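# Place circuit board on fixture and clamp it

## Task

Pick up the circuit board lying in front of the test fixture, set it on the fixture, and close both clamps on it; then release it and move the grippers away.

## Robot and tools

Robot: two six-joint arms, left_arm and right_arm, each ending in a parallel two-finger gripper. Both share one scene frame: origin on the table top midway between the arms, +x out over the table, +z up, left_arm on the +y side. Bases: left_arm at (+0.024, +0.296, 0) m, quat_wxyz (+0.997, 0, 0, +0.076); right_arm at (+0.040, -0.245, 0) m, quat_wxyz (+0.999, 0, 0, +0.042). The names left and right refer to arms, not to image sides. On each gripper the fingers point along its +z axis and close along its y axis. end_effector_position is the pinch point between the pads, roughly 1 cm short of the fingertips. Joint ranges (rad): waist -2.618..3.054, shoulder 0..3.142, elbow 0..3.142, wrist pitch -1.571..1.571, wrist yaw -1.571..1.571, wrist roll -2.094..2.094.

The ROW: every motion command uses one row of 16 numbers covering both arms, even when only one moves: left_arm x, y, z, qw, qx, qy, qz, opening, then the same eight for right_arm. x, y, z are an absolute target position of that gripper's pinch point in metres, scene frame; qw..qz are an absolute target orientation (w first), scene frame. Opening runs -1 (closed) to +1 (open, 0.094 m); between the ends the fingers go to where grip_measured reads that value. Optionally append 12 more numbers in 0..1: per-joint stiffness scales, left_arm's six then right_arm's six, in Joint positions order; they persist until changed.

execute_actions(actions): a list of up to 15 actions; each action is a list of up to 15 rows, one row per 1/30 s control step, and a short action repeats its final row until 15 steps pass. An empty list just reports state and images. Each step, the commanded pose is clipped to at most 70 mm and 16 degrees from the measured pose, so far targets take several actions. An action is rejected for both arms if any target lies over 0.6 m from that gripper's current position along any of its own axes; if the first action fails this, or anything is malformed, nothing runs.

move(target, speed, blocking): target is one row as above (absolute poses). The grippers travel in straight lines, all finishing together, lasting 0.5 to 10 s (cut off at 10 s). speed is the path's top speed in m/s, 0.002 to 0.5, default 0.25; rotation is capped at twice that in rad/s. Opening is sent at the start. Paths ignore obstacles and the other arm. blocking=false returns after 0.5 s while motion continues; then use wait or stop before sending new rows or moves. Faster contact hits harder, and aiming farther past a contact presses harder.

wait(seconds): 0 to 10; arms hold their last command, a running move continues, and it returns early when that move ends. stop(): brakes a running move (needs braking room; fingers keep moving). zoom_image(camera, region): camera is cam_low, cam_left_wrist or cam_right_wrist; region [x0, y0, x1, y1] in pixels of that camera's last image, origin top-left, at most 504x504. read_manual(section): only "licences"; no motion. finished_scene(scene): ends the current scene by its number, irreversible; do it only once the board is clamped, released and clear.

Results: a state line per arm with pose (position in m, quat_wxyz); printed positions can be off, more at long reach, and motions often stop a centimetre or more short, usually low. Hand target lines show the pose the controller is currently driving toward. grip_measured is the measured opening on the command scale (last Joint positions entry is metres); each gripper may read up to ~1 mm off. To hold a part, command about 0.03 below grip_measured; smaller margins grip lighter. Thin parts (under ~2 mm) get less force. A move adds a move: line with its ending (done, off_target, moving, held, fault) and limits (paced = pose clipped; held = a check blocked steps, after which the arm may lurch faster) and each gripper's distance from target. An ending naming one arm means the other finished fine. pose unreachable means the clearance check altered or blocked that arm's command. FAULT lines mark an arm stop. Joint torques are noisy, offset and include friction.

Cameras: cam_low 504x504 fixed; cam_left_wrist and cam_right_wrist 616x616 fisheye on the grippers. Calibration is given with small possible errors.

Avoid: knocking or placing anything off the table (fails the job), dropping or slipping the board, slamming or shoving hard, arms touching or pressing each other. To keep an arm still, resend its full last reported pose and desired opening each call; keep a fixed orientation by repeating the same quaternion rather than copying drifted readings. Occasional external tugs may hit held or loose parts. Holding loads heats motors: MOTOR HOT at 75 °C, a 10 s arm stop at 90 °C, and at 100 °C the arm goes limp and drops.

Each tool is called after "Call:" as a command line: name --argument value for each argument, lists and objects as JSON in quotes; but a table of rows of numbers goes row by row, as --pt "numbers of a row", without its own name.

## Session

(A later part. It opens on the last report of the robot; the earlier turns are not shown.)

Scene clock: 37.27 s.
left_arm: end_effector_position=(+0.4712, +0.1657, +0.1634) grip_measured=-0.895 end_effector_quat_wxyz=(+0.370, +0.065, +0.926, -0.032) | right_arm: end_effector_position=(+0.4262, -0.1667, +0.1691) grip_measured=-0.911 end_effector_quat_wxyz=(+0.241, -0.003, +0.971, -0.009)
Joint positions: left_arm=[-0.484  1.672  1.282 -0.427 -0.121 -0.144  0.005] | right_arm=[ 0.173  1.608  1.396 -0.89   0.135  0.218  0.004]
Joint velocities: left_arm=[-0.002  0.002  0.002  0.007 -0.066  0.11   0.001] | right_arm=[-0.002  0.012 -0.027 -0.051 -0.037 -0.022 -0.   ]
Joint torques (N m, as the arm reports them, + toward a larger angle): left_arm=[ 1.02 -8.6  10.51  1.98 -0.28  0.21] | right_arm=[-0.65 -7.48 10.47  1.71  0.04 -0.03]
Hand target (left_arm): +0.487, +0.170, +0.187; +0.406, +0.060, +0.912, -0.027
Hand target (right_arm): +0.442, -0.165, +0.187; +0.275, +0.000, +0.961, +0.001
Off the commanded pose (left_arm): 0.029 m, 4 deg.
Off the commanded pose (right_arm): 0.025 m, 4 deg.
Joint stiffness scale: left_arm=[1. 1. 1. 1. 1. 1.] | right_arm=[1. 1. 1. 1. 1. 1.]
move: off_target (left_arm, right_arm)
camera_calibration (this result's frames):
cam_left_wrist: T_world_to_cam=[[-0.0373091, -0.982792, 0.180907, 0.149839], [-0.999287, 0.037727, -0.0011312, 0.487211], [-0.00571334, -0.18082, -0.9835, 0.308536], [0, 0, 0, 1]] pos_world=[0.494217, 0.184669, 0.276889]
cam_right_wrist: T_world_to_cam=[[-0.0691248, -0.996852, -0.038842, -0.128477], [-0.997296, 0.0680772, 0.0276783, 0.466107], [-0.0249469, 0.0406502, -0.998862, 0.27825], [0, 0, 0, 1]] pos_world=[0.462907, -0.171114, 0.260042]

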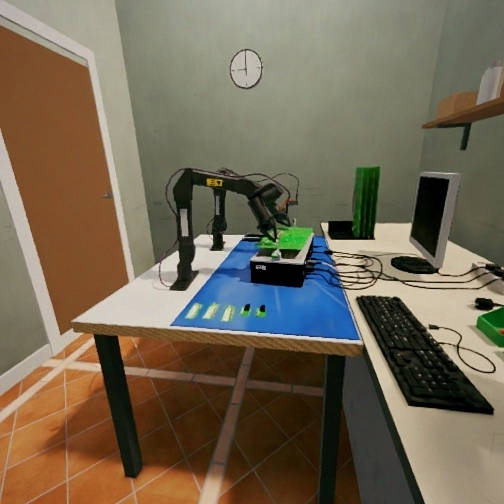

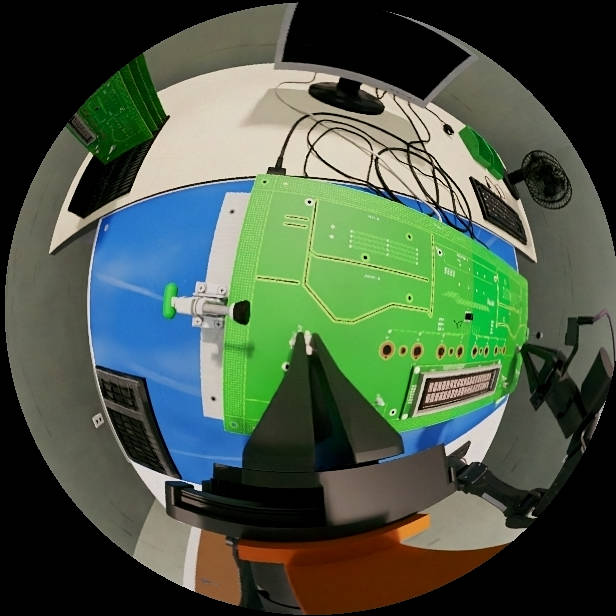

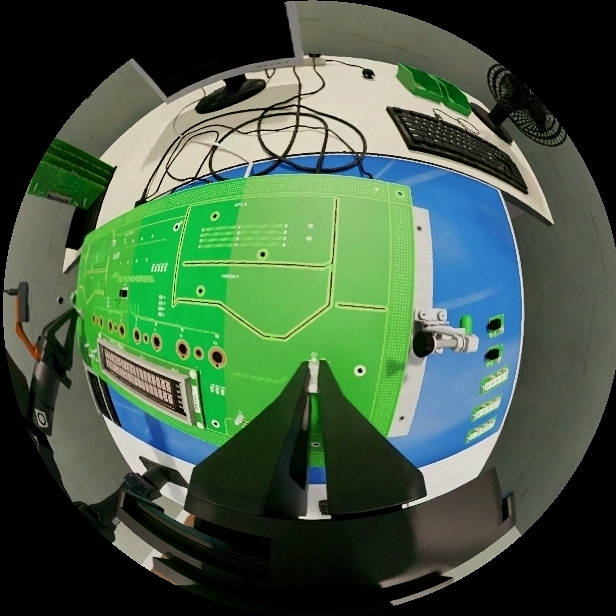

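Call:
move --target '[0.482,0.170,0.166,0.4059,0.0597,0.9116,-0.0266,-0.94,0.437,-0.164,0.166,0.2756,0,0.9613,0,-0.945]' --speed 0.03

Call:
zoom_image --camera "cam_low" --region '[240, 215, 320, 275]'

Call:
zoom_image --camera "cam_left_wrist" --region '[150, 160, 330, 450]'

Call:
zoom_image --camera "cam_right_wrist" --region '[330, 170, 500, 460]'

Scene clock: 38.90 s.
left_arm: end_effector_position=(+0.4733, +0.1646, +0.1569) grip_measured=-0.895 end_effector_quat_wxyz=(+0.381, +0.066, +0.922, -0.035) | right_arm: end_effector_position=(+0.4277, -0.1676, +0.1527) grip_measured=-0.911 end_effector_quat_wxyz=(+0.244, -0.002, +0.970, -0.011)
Joint positions: left_arm=[-0.484  1.672  1.24  -0.361 -0.119 -0.139  0.005] | right_arm=[ 0.173  1.608  1.327 -0.815  0.141  0.218  0.004]
Joint velocities: left_arm=[ 0.002  0.002 -0.007  0.051 -0.037 -0.022 -0.001] | right_arm=[-0.012 -0.002 -0.017  0.037  0.022 -0.007 -0.   ]
Joint torques (N m, as the arm reports them, + toward a larger angle): left_arm=[ 0.62 -9.06  6.97  2.15 -0.28  0.1 ] | right_arm=[-0.02 -9.35  7.48  1.76 -0.01  0.02]
Hand target (left_arm): +0.482, +0.170, +0.166; +0.405, +0.060, +0.912, -0.026
Hand target (right_arm): +0.436, -0.164, +0.166; +0.275, +0.000, +0.961, -0.000
Off the commanded pose (left_arm): 0.014 m, 3 deg.
Off the commanded pose (right_arm): 0.017 m, 4 deg.
Joint stiffness scale: left_arm=[1. 1. 1. 1. 1. 1.] | right_arm=[1. 1. 1. 1. 1. 1.]
move: off_target (left_arm, right_arm)
camera_calibration (this result's frames):
cam_left_wrist: T_world_to_cam=[[-0.0462085, -0.981566, 0.185452, 0.153303], [-0.998812, 0.0425236, -0.0238003, 0.491973], [0.0154755, -0.186331, -0.982365, 0.292653], [0, 0, 0, 1]] pos_world=[0.493944, 0.184087, 0.270771]
cam_right_wrist: T_world_to_cam=[[-0.0716115, -0.99682, -0.0349636, -0.12939], [-0.997287, 0.0709587, 0.0195687, 0.469836], [-0.0170255, 0.0362701, -0.999197, 0.257831], [0, 0, 0, 1]] pos_world=[0.463686, -0.171669, 0.243906]

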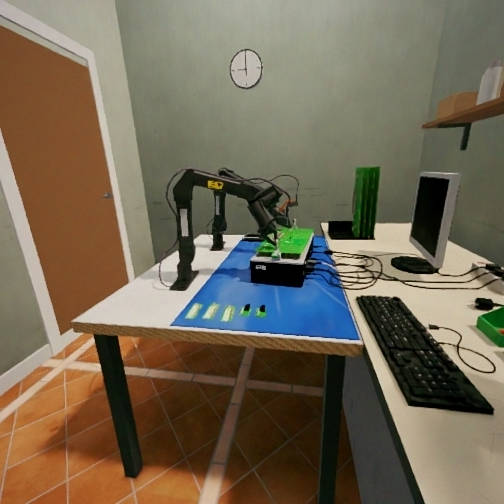

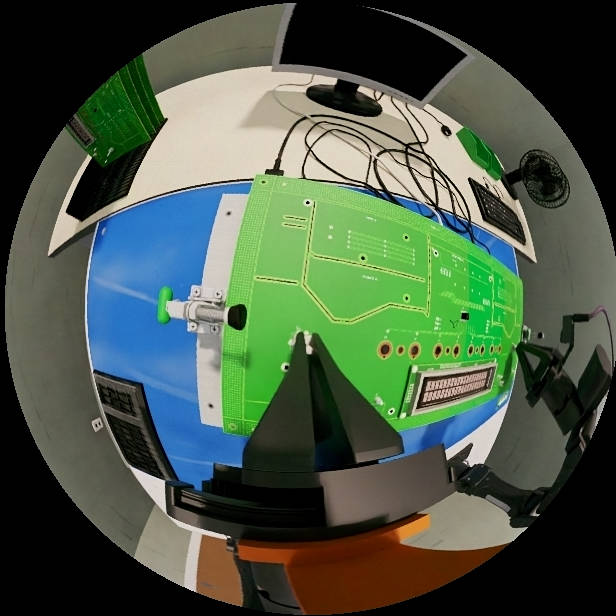

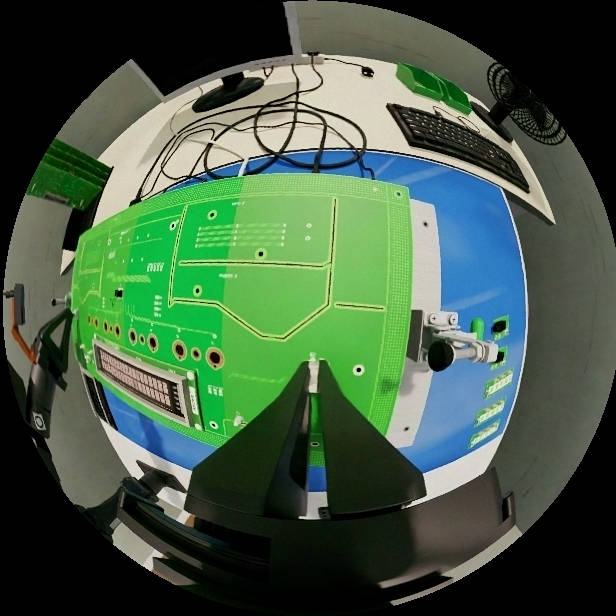

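Region (240, 215, 320, 275) of cam_low's 504x504 image, scaled by 6.300, with more detail than that image has; it fills the top 378 rows of this view, and the rest is white.

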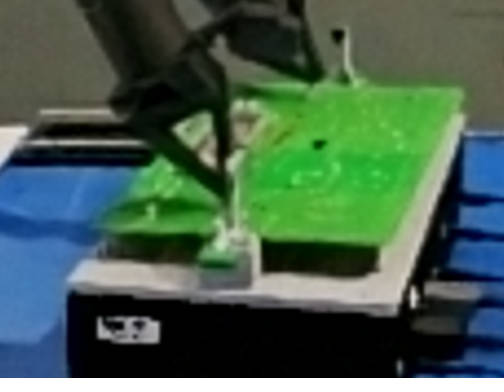

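Region (150, 160, 330, 450) of cam_left_wrist's 616x616 image, scaled by 1.738, with more detail than that image has; it fills the left 313 columns of this view, and the rest is white.

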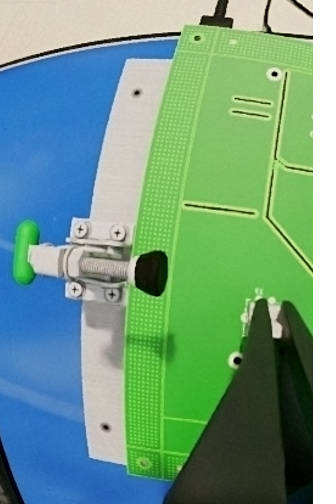

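Region (330, 170, 500, 460) of cam_right_wrist's 616x616 image, scaled by 1.738, with more detail than that image has; it fills the left 295 columns of this view, and the rest is white.

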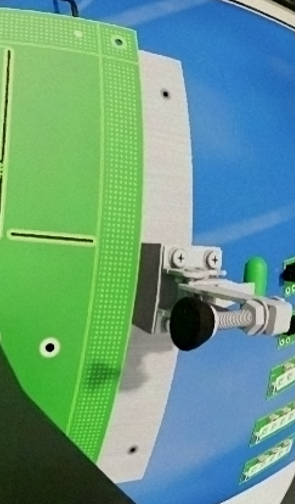

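Call:
move --target '[0.482,0.160,0.172,0.4059,0.0597,0.9116,-0.0266,-0.94,0.437,-0.173,0.166,0.2756,0,0.9613,0,-0.945]' --speed 0.02

Call:
zoom_image --camera "cam_left_wrist" --region '[150, 160, 330, 450]'

Call:
zoom_image --camera "cam_right_wrist" --region '[330, 170, 500, 460]'

Scene clock: 40.90 s.
left_arm: end_effector_position=(+0.4726, +0.1627, +0.1548) grip_measured=-0.895 end_effector_quat_wxyz=(+0.380, +0.068, +0.922, -0.027) | right_arm: end_effector_position=(+0.4296, -0.1703, +0.1507) grip_measured=-0.911 end_effector_quat_wxyz=(+0.245, -0.003, +0.970, -0.003)
Joint positions: left_arm=[-0.497  1.677  1.239 -0.361 -0.141 -0.141  0.005] | right_arm=[ 0.154  1.608  1.318 -0.799  0.116  0.203  0.004]
Joint velocities: left_arm=[-0.007 -0.002 -0.012  0.022 -0.022  0.022  0.   ] | right_arm=[ 0.002 -0.007 -0.017  0.037 -0.007 -0.022 -0.001]
Joint torques (N m, as the arm reports them, + toward a larger angle): left_arm=[-0.57 -8.88  9.53  1.91 -0.32 -0.08] | right_arm=[ -0.81 -10.08   7.46   1.69   0.13  -0.06]
Hand target (left_arm): +0.481, +0.160, +0.172; +0.406, +0.060, +0.912, -0.027
Hand target (right_arm): +0.437, -0.173, +0.166; +0.275, +0.001, +0.961, -0.000
Off the commanded pose (left_arm): 0.020 m, 3 deg.
Off the commanded pose (right_arm): 0.017 m, 4 deg.
Joint stiffness scale: left_arm=[1. 1. 1. 1. 1. 1.] | right_arm=[1. 1. 1. 1. 1. 1.]
move: off_target (left_arm, right_arm)
camera_calibration (this result's frames):
cam_left_wrist: T_world_to_cam=[[-0.042312, -0.984601, 0.169619, 0.152864], [-0.998983, 0.0390439, -0.0225577, 0.491685], [0.0155877, -0.170401, -0.985251, 0.288004], [0, 0, 0, 1]] pos_world=[0.493163, 0.180389, 0.268919]
cam_right_wrist: T_world_to_cam=[[-0.0656731, -0.996499, -0.0517372, -0.131983], [-0.997705, 0.0647201, 0.0198865, 0.471109], [-0.0164685, 0.0529245, -0.998463, 0.258493], [0, 0, 0, 1]] pos_world=[0.465617, -0.175692, 0.241899]

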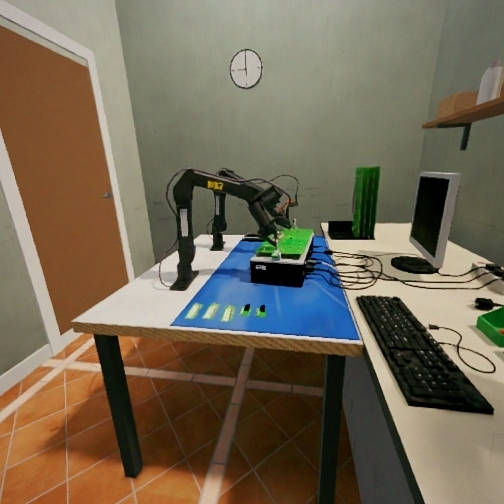

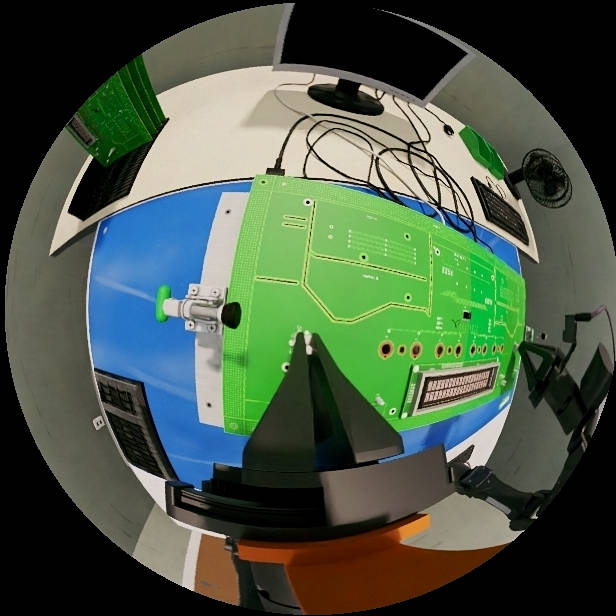

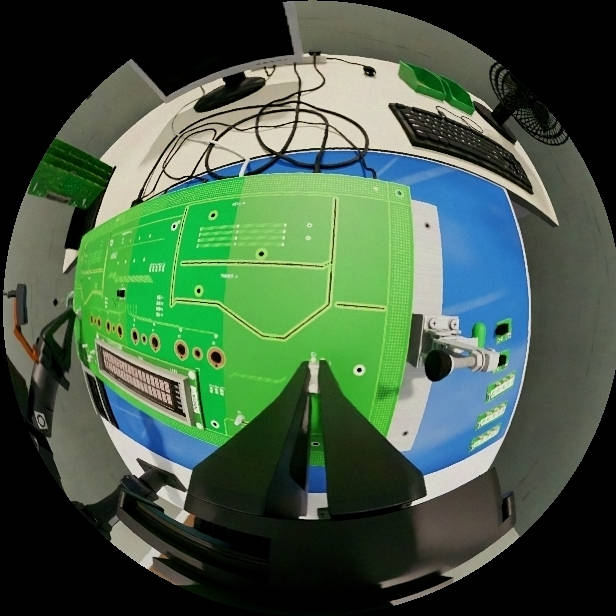

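Region (150, 160, 330, 450) of cam_left_wrist's 616x616 image, scaled by 1.738, with more detail than that image has; it fills the left 313 columns of this view, and the rest is white.

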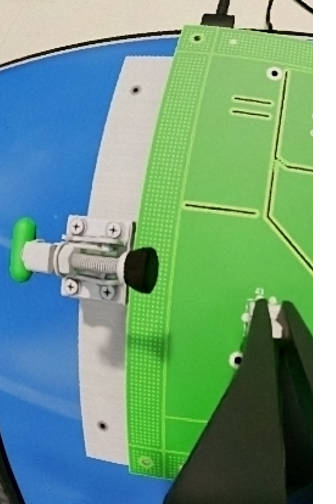

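Region (330, 170, 500, 460) of cam_right_wrist's 616x616 image, scaled by 1.738, with more detail than that image has; it fills the left 295 columns of this view, and the rest is white.

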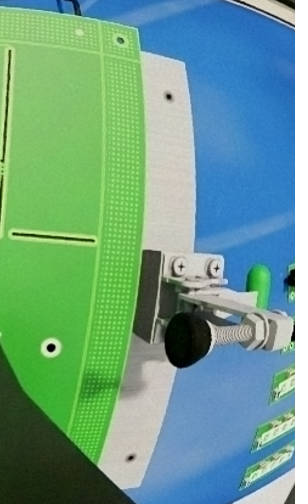

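Left edge cleared. Lower left side.

Call:
move --target '[0.482,0.161,0.158,0.4059,0.0597,0.9116,-0.0266,-0.94,0.435,-0.172,0.166,0.2756,0,0.9613,0,-0.945]' --speed 0.02

Call:
zoom_image --camera "cam_low" --region '[240, 215, 320, 275]'

Call:
zoom_image --camera "cam_left_wrist" --region '[150, 160, 330, 450]'

Call:
zoom_image --camera "cam_right_wrist" --region '[330, 170, 500, 460]'

Scene clock: 42.87 s.
left_arm: end_effector_position=(+0.4756, +0.1622, +0.1522) grip_measured=-0.895 end_effector_quat_wxyz=(+0.386, +0.066, +0.920, -0.027) | right_arm: end_effector_position=(+0.4288, -0.1700, +0.1503) grip_measured=-0.911 end_effector_quat_wxyz=(+0.243, -0.004, +0.970, -0.002)
Joint positions: left_arm=[-0.497  1.684  1.227 -0.329 -0.144 -0.141  0.005] | right_arm=[ 0.154  1.608  1.318 -0.802  0.113  0.202  0.004]
Joint velocities: left_arm=[ 0.002  0.002 -0.012  0.037 -0.007  0.022  0.001] | right_arm=[ 0.007  0.007 -0.007 -0.022 -0.007 -0.007 -0.001]
Joint torques (N m, as the arm reports them, + toward a larger angle): left_arm=[-0.36 -8.65  7.04  2.13 -0.27 -0.06] | right_arm=[ -0.35 -10.61   6.99   1.68   0.18  -0.01]
Hand target (left_arm): +0.482, +0.161, +0.158; +0.405, +0.060, +0.912, -0.027
Hand target (right_arm): +0.435, -0.172, +0.166; +0.275, +0.000, +0.961, -0.000
Off the commanded pose (left_arm): 0.009 m, 3 deg.
Off the commanded pose (right_arm): 0.017 m, 4 deg.
Joint stiffness scale: left_arm=[1. 1. 1. 1. 1. 1.] | right_arm=[1. 1. 1. 1. 1. 1.]
move: off_target (left_arm, right_arm)
camera_calibration (this result's frames):
cam_left_wrist: T_world_to_cam=[[-0.0424091, -0.984293, 0.171373, 0.152652], [-0.998688, 0.0368358, -0.035573, 0.496884], [0.0287016, -0.172657, -0.984564, 0.279325], [0, 0, 0, 1]] pos_world=[0.494689, 0.180178, 0.266529]
cam_right_wrist: T_world_to_cam=[[-0.0643125, -0.996532, -0.0527911, -0.132204], [-0.99772, 0.0631254, 0.0238574, 0.46942], [-0.0204422, 0.054205, -0.998321, 0.259925], [0, 0, 0, 1]] pos_world=[0.465161, -0.175467, 0.241311]

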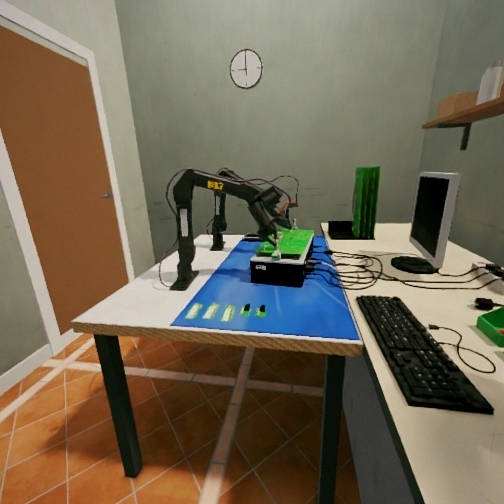

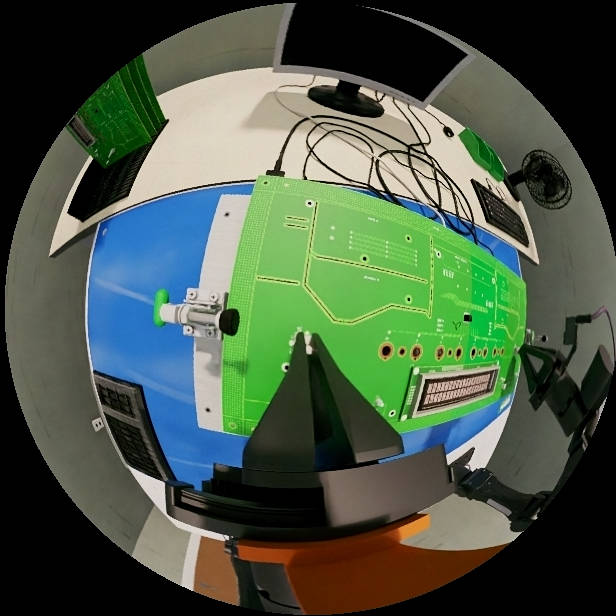

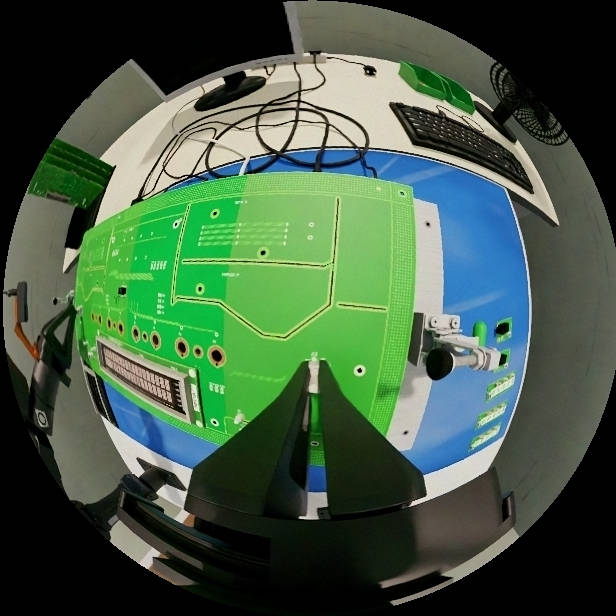

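Region (240, 215, 320, 275) of cam_low's 504x504 image, scaled by 6.300, with more detail than that image has; it fills the top 378 rows of this view, and the rest is white.

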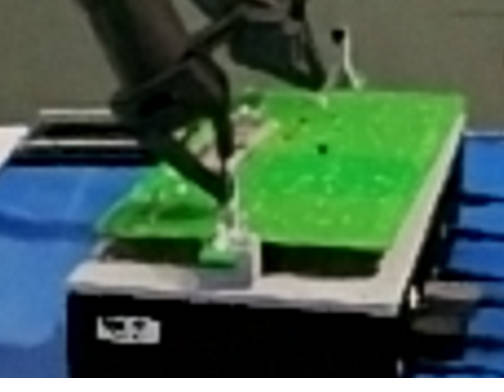

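Region (150, 160, 330, 450) of cam_left_wrist's 616x616 image, scaled by 1.738, with more detail than that image has; it fills the left 313 columns of this view, and the rest is white.

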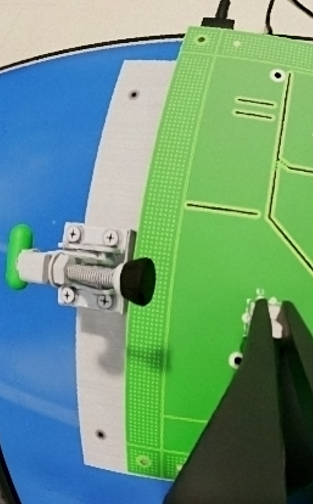

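Region (330, 170, 500, 460) of cam_right_wrist's 616x616 image, scaled by 1.738, with more detail than that image has; it fills the left 295 columns of this view, and the rest is white.

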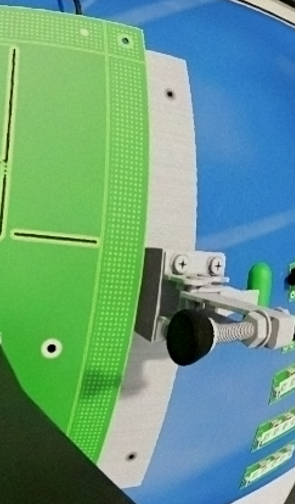

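Call:
move --target '[0.470,0.162,0.160,0.4059,0.0597,0.9116,-0.0266,-0.94,0.435,-0.173,0.166,0.2756,0,0.9613,0,-0.945]' --speed 0.02

Call:
zoom_image --camera "cam_left_wrist" --region '[150, 160, 330, 450]'

Call:
zoom_image --camera "cam_right_wrist" --region '[330, 170, 500, 460]'

Scene clock: 45.63 s.
left_arm: end_effector_position=(+0.4703, +0.1629, +0.1478) grip_measured=-0.895 end_effector_quat_wxyz=(+0.387, +0.064, +0.919, -0.027) | right_arm: end_effector_position=(+0.4283, -0.1701, +0.1489) grip_measured=-0.911 end_effector_quat_wxyz=(+0.242, -0.005, +0.970, -0.002)
Joint positions: left_arm=[-0.501  1.667  1.19  -0.307 -0.149 -0.148  0.005] | right_arm=[ 0.154  1.608  1.314 -0.8    0.113  0.2    0.004]
Joint velocities: left_arm=[-0.002 -0.007 -0.007 -0.007 -0.081  0.037 -0.   ] | right_arm=[-0.022 -0.007  0.012 -0.007  0.022 -0.066  0.   ]
Joint torques (N m, as the arm reports them, + toward a larger angle): left_arm=[ -0.79 -10.82   6.76   1.9   -0.28  -0.08] | right_arm=[ -0.61 -10.71   7.27   1.67   0.17  -0.02]
Hand target (left_arm): +0.470, +0.162, +0.160; +0.406, +0.060, +0.912, -0.027
Hand target (right_arm): +0.435, -0.173, +0.166; +0.275, +0.000, +0.961, -0.000
Off the commanded pose (left_arm): 0.012 m, 2 deg.
Off the commanded pose (right_arm): 0.019 m, 4 deg.
Joint stiffness scale: left_arm=[1. 1. 1. 1. 1. 1.] | right_arm=[1. 1. 1. 1. 1. 1.]
move: off_target (left_arm, right_arm)
camera_calibration (this result's frames):
cam_left_wrist: T_world_to_cam=[[-0.038364, -0.984087, 0.173495, 0.15169], [-0.998783, 0.0323802, -0.0371905, 0.492384], [0.0309809, -0.174711, -0.984132, 0.274466], [0, 0, 0, 1]] pos_world=[0.489101, 0.181285, 0.262105]
cam_right_wrist: T_world_to_cam=[[-0.0624149, -0.996744, -0.0510395, -0.133555], [-0.99779, 0.0611501, 0.0259804, 0.468294], [-0.0227748, 0.0525483, -0.998359, 0.259234], [0, 0, 0, 1]] pos_world=[0.464827, -0.175379, 0.239825]

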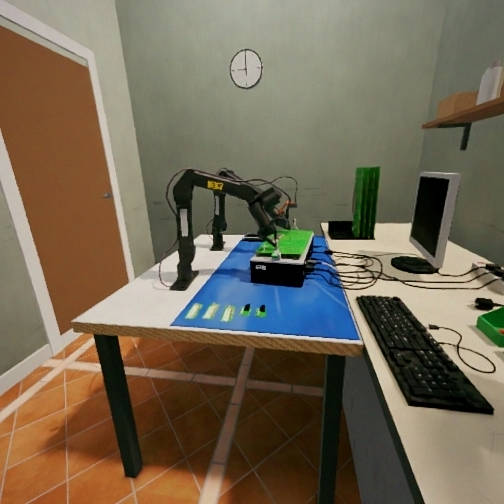

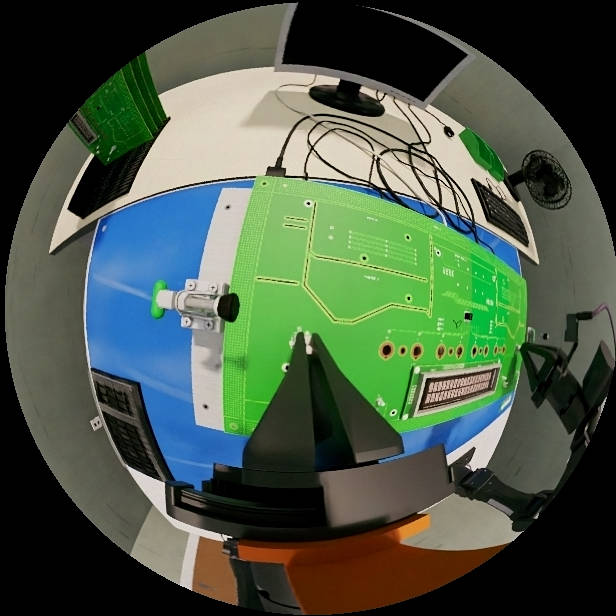

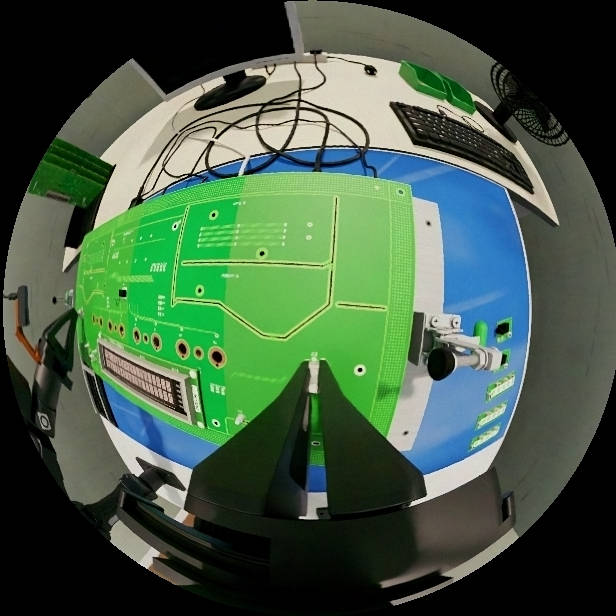

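Region (150, 160, 330, 450) of cam_left_wrist's 616x616 image, scaled by 1.738, with more detail than that image has; it fills the left 313 columns of this view, and the rest is white.

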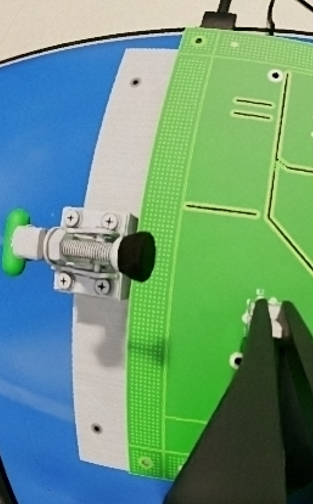

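Region (330, 170, 500, 460) of cam_right_wrist's 616x616 image, scaled by 1.738, with more detail than that image has; it fills the left 295 columns of this view, and the rest is white.

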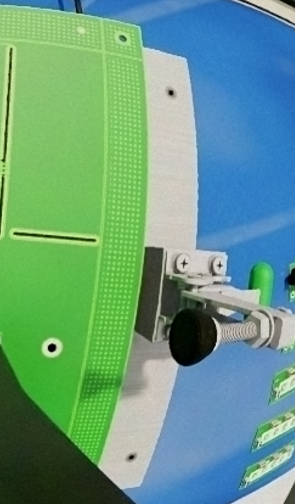

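Call:
move --target '[0.4665,0.162,0.154,0.4059,0.0597,0.9116,-0.0266,-0.94,0.435,-0.173,0.163,0.2756,0,0.9613,0,-0.945]' --speed 0.02

Call:
zoom_image --camera "cam_left_wrist" --region '[150, 160, 330, 450]'

Call:
zoom_image --camera "cam_right_wrist" --region '[330, 170, 500, 460]'

Call:
zoom_image --camera "cam_low" --region '[245, 240, 305, 275]'

Call:
zoom_image --camera "cam_left_wrist" --region '[210, 160, 290, 220]'

Scene clock: 47.87 s.
left_arm: end_effector_position=(+0.4696, +0.1631, +0.1465) grip_measured=-0.895 end_effector_quat_wxyz=(+0.395, +0.061, +0.916, -0.028) | right_arm: end_effector_position=(+0.4291, -0.1702, +0.1495) grip_measured=-0.911 end_effector_quat_wxyz=(+0.247, -0.005, +0.969, -0.002)
Joint positions: left_arm=[-0.504  1.658  1.161 -0.271 -0.156 -0.151  0.005] | right_arm=[ 0.154  1.602  1.304 -0.785  0.114  0.198  0.004]
Joint velocities: left_arm=[-0.002 -0.022  0.002 -0.022 -0.007  0.051 -0.   ] | right_arm=[-0.012 -0.002  0.007 -0.066 -0.037 -0.037  0.   ]
Joint torques (N m, as the arm reports them, + toward a larger angle): left_arm=[ -0.82 -10.49   6.53   1.8   -0.19  -0.03] | right_arm=[ -0.63 -10.03   7.16   1.65   0.15   0.  ]
Hand target (left_arm): +0.467, +0.162, +0.154; +0.406, +0.060, +0.912, -0.027
Hand target (right_arm): +0.435, -0.173, +0.163; +0.275, +0.000, +0.961, +0.000
Off the commanded pose (left_arm): 0.008 m, 1 deg.
Off the commanded pose (right_arm): 0.015 m, 3 deg.
Joint stiffness scale: left_arm=[1. 1. 1. 1. 1. 1.] | right_arm=[1. 1. 1. 1. 1. 1.]
move: off_target (right_arm)
camera_calibration (this result's frames):
cam_left_wrist: T_world_to_cam=[[-0.0371374, -0.983537, 0.176851, 0.150868], [-0.998118, 0.027865, -0.0546294, 0.49465], [0.048802, -0.178547, -0.98272, 0.265278], [0, 0, 0, 1]] pos_world=[0.486376, 0.181965, 0.261035]
cam_right_wrist: T_world_to_cam=[[-0.0608361, -0.996775, -0.052335, -0.134024], [-0.998087, 0.0601689, 0.0142311, 0.470862], [-0.0110363, 0.0531007, -0.998528, 0.25501], [0, 0, 0, 1]] pos_world=[0.464622, -0.175464, 0.240919]

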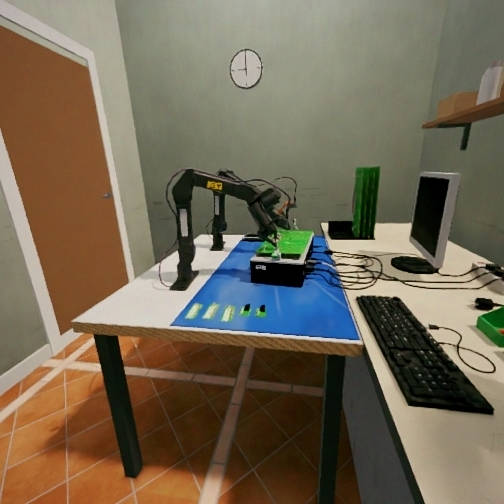

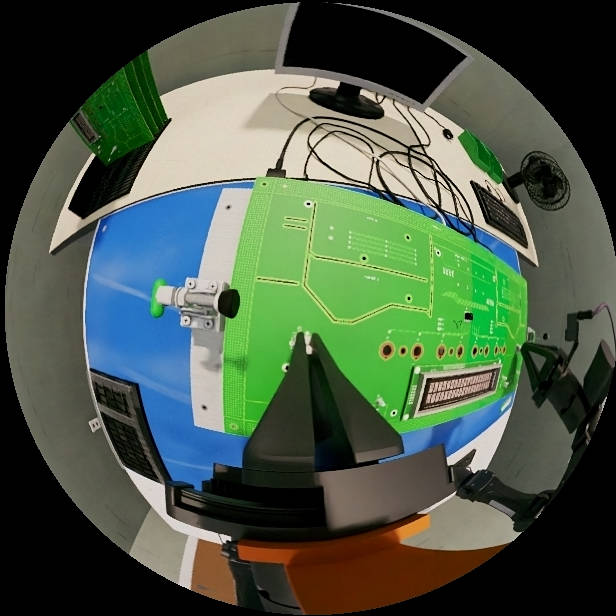

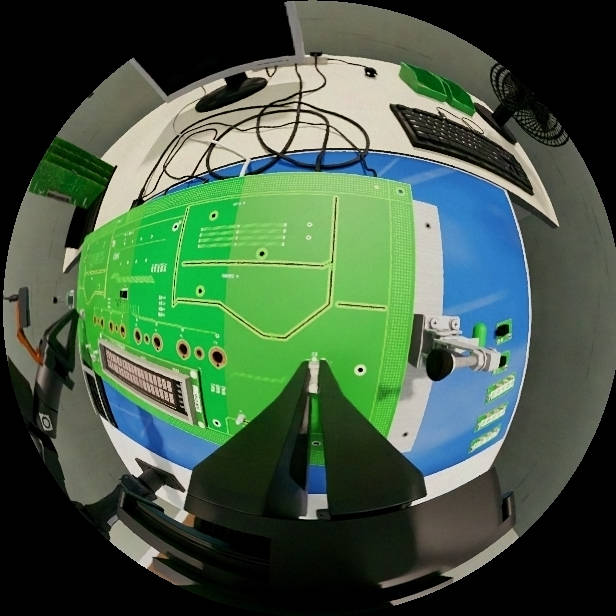

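Region (150, 160, 330, 450) of cam_left_wrist's 616x616 image, scaled by 1.738, with more detail than that image has; it fills the left 313 columns of this view, and the rest is white.

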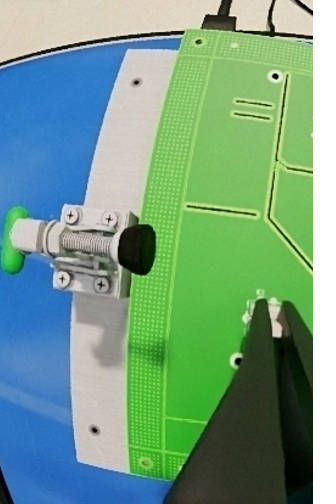

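Region (330, 170, 500, 460) of cam_right_wrist's 616x616 image, scaled by 1.738, with more detail than that image has; it fills the left 295 columns of this view, and the rest is white.

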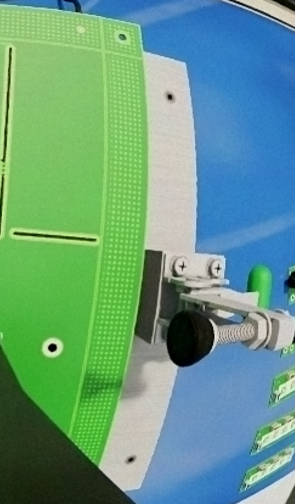

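Region (245, 240, 305, 275) of cam_low's 504x504 image, scaled by 8.400, with more detail than that image has; it fills the top 294 rows of this view, and the rest is white.

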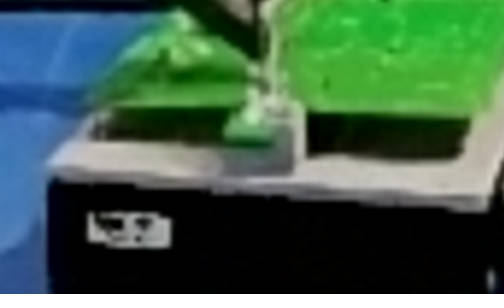

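Region (210, 160, 290, 220) of cam_left_wrist's 616x616 image, scaled by 6.300, with more detail than that image has; it fills the top 378 rows of this view, and the rest is white.

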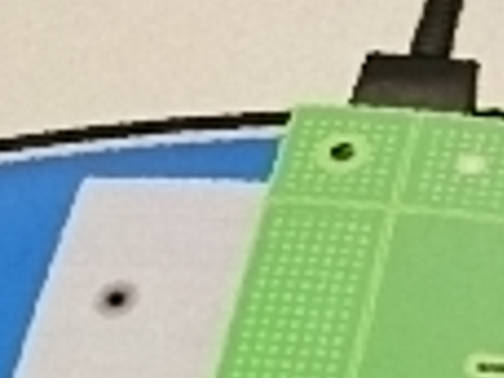

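Call:
move --target '[0.4625,0.162,0.158,0.4059,0.0597,0.9116,-0.0266,-0.94,0.431,-0.173,0.165,0.2756,0,0.9613,0,-0.945]' --speed 0.015

Call:
zoom_image --camera "cam_right_wrist" --region '[340, 270, 460, 370]'

Call:
zoom_image --camera "cam_left_wrist" --region '[190, 170, 310, 340]'

Scene clock: 50.30 s.
left_arm: end_effector_position=(+0.4648, +0.1624, +0.1463) grip_measured=-0.895 end_effector_quat_wxyz=(+0.391, +0.063, +0.918, -0.028) | right_arm: end_effector_position=(+0.4266, -0.1711, +0.1493) grip_measured=-0.911 end_effector_quat_wxyz=(+0.247, -0.005, +0.969, -0.003)
Joint positions: left_arm=[-0.509  1.646  1.154 -0.284 -0.157 -0.155  0.005] | right_arm=[ 0.154  1.592  1.293 -0.784  0.116  0.198  0.004]
Joint velocities: left_arm=[-0.012  0.007 -0.017  0.007 -0.037 -0.051  0.   ] | right_arm=[-0.007 -0.007 -0.022  0.066  0.007 -0.022 -0.001]
Joint torques (N m, as the arm reports them, + toward a larger angle): left_arm=[ -0.82 -10.82   6.89   1.76  -0.26  -0.03] | right_arm=[ -0.36 -10.35   7.46   1.57   0.15   0.02]
Hand target (left_arm): +0.463, +0.162, +0.158; +0.406, +0.060, +0.912, -0.027
Hand target (right_arm): +0.431, -0.173, +0.165; +0.275, +0.000, +0.961, -0.000
Off the commanded pose (left_arm): 0.012 m, 2 deg.
Off the commanded pose (right_arm): 0.016 m, 3 deg.
Joint stiffness scale: left_arm=[1. 1. 1. 1. 1. 1.] | right_arm=[1. 1. 1. 1. 1. 1.]
move: off_target (left_arm, right_arm)
camera_calibration (this result's frames):
cam_left_wrist: T_world_to_cam=[[-0.038312, -0.983674, 0.175836, 0.150745], [-0.99846, 0.0306195, -0.0462558, 0.488322], [0.0401166, -0.177337, -0.983332, 0.269168], [0, 0, 0, 1]] pos_world=[0.482547, 0.181065, 0.260763]
cam_right_wrist: T_world_to_cam=[[-0.0615517, -0.996803, -0.0509364, -0.135006], [-0.998043, 0.0609026, 0.0141992, 0.468445], [-0.0110516, 0.0517107, -0.998601, 0.254573], [0, 0, 0, 1]] pos_world=[0.462031, -0.176268, 0.240688]

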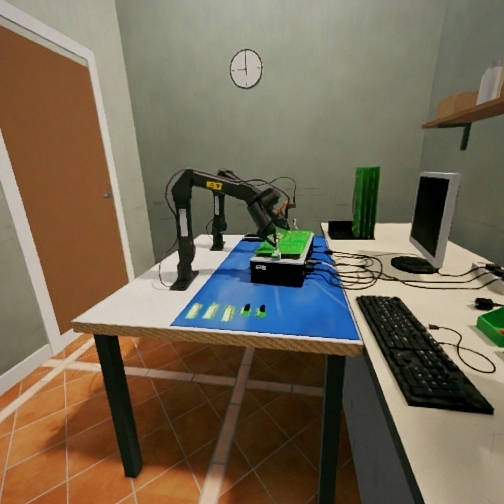

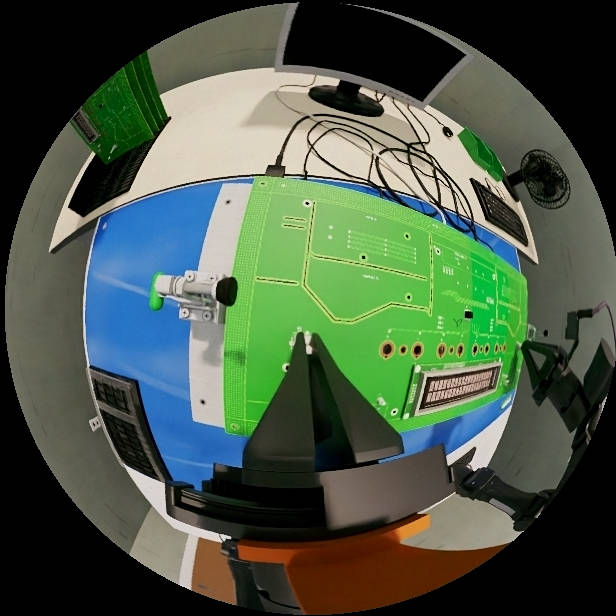

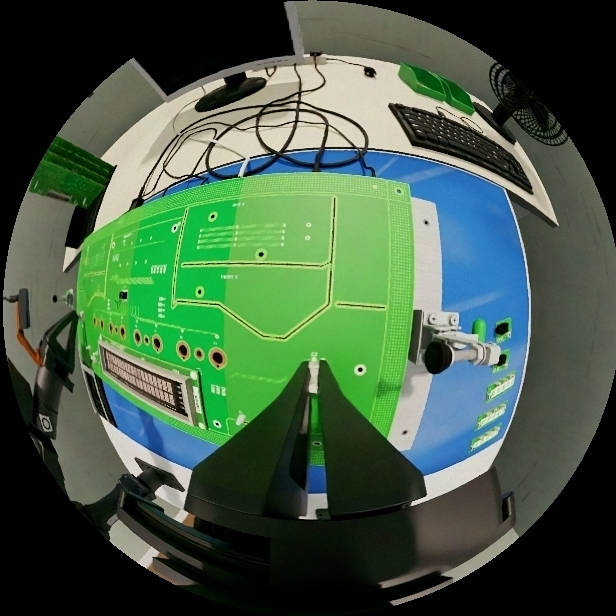

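Region (340, 270, 460, 370) of cam_right_wrist's 616x616 image, scaled by 4.200, with more detail than that image has.

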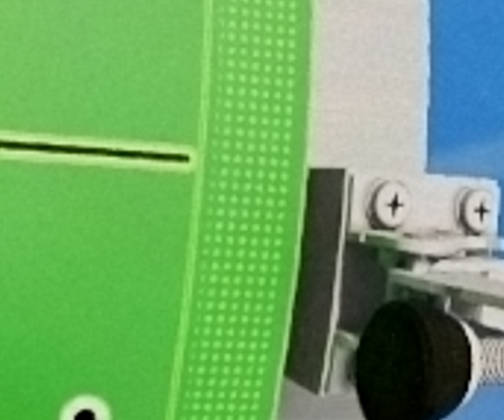

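Region (190, 170, 310, 340) of cam_left_wrist's 616x616 image, scaled by 2.965, with more detail than that image has; it fills the left 356 columns of this view, and the rest is white.

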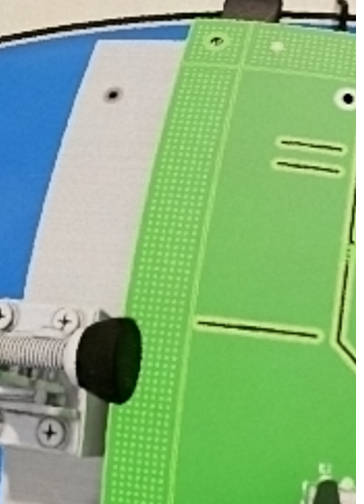

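Call:
zoom_image --camera "cam_left_wrist" --region '[248, 170, 278, 200]'

Region (248, 170, 278, 200) of cam_left_wrist's 616x616 image, scaled by 16.800, with more detail than that image has.

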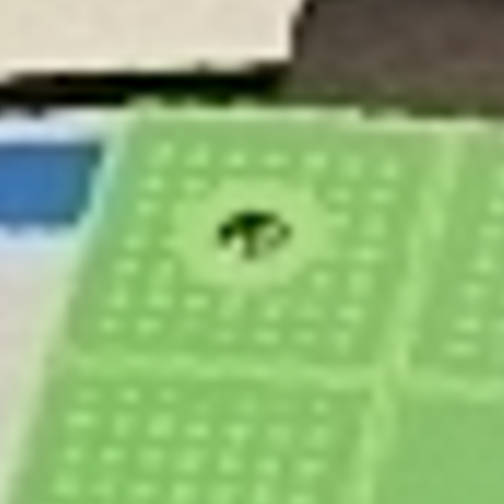

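Pin visible in the hole. Lower with slight back bias.

Call:
move --target '[0.460,0.162,0.150,0.4059,0.0597,0.9116,-0.0266,-0.94,0.429,-0.173,0.157,0.2756,0,0.9613,0,-0.945]' --speed 0.012

Call:
zoom_image --camera "cam_left_wrist" --region '[240, 165, 285, 210]'

Call:
zoom_image --camera "cam_low" --region '[245, 240, 305, 275]'

Call:
zoom_image --camera "cam_right_wrist" --region '[340, 270, 460, 370]'

Scene clock: 53.13 s.
left_arm: end_effector_position=(+0.4653, +0.1619, +0.1454) grip_measured=-0.895 end_effector_quat_wxyz=(+0.401, +0.061, +0.914, -0.030) | right_arm: end_effector_position=(+0.4264, -0.1715, +0.1485) grip_measured=-0.911 end_effector_quat_wxyz=(+0.257, -0.004, +0.966, -0.002)
Joint positions: left_arm=[-0.511  1.64   1.128 -0.243 -0.16  -0.156  0.005] | right_arm=[ 0.154  1.576  1.265 -0.753  0.118  0.198  0.004]
Joint velocities: left_arm=[ 0.007  0.007 -0.002 -0.051 -0.007  0.007 -0.   ] | right_arm=[ 0.012 -0.012 -0.007  0.007 -0.051  0.022 -0.   ]
Joint torques (N m, as the arm reports them, + toward a larger angle): left_arm=[ -0.82 -10.28   6.28   1.71  -0.23  -0.05] | right_arm=[-0.23 -9.36  6.68  1.59  0.13  0.01]
Hand target (left_arm): +0.460, +0.162, +0.150; +0.406, +0.060, +0.912, -0.027
Hand target (right_arm): +0.429, -0.173, +0.157; +0.276, +0.000, +0.961, -0.000
Off the commanded pose (left_arm): 0.007 m, 1 deg.
Off the commanded pose (right_arm): 0.009 m, 2 deg.
Joint stiffness scale: left_arm=[1. 1. 1. 1. 1. 1.] | right_arm=[1. 1. 1. 1. 1. 1.]
move: done
camera_calibration (this result's frames):
cam_left_wrist: T_world_to_cam=[[-0.0406172, -0.982666, 0.180879, 0.150622], [-0.997349, 0.0289357, -0.06676, 0.491561], [0.0603689, -0.183111, -0.981237, 0.259355], [0, 0, 0, 1]] pos_world=[0.480719, 0.181278, 0.26006]
cam_right_wrist: T_world_to_cam=[[-0.0616362, -0.996602, -0.0546415, -0.134875], [-0.998067, 0.06198, -0.00461854, 0.471366], [0.00798953, 0.0542512, -0.998495, 0.246071], [0, 0, 0, 1]] pos_world=[0.460175, -0.176982, 0.240508]

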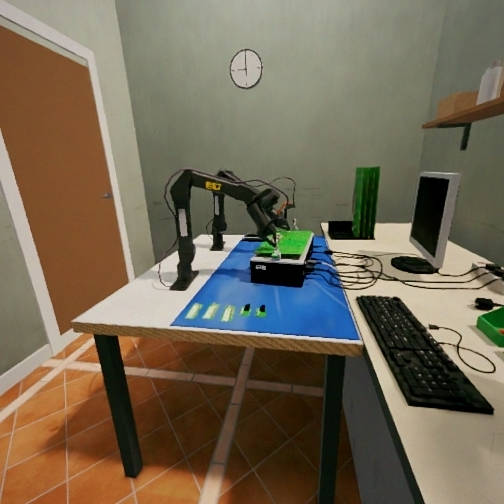

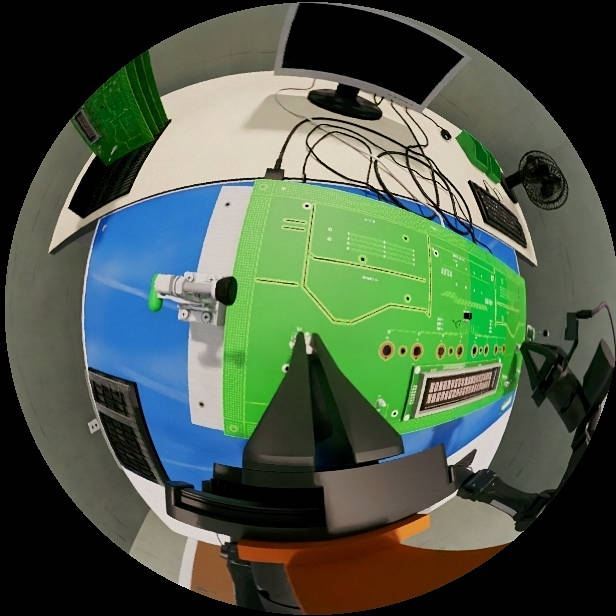

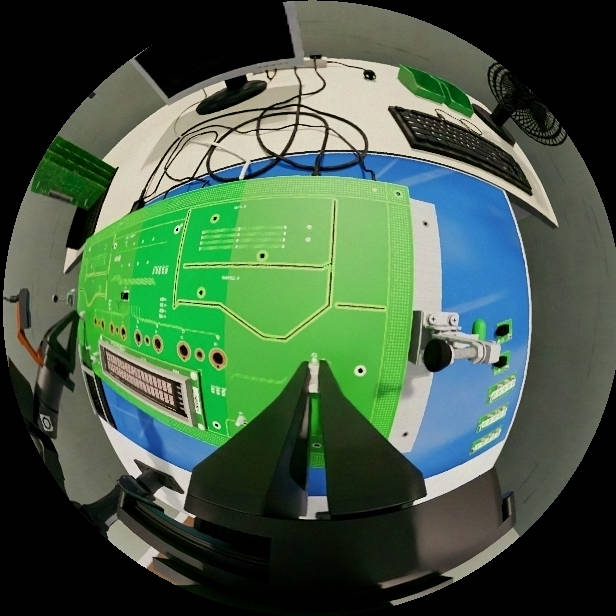

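Region (240, 165, 285, 210) of cam_left_wrist's 616x616 image, scaled by 11.200, with more detail than that image has.

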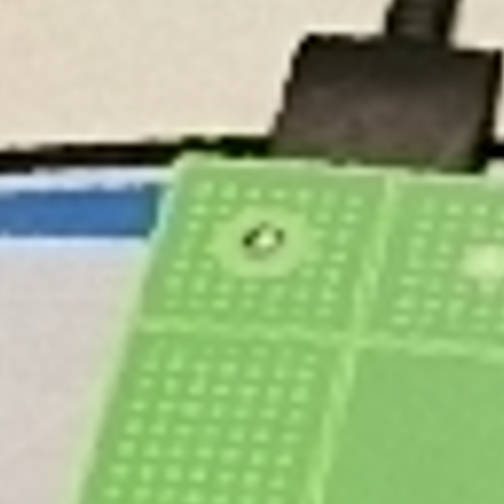

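Region (245, 240, 305, 275) of cam_low's 504x504 image, scaled by 8.400, with more detail than that image has; it fills the top 294 rows of this view, and the rest is white.

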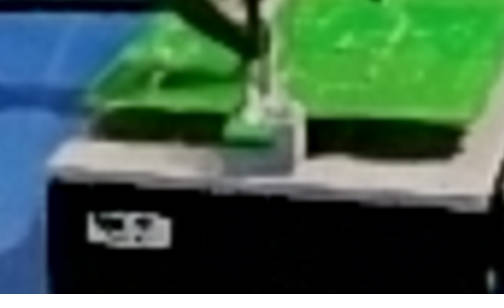

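Region (340, 270, 460, 370) of cam_right_wrist's 616x616 image, scaled by 4.200, with more detail than that image has.

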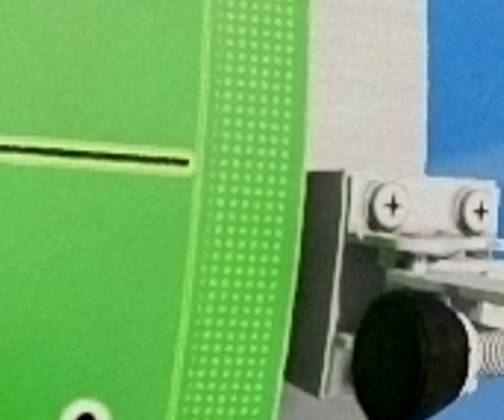

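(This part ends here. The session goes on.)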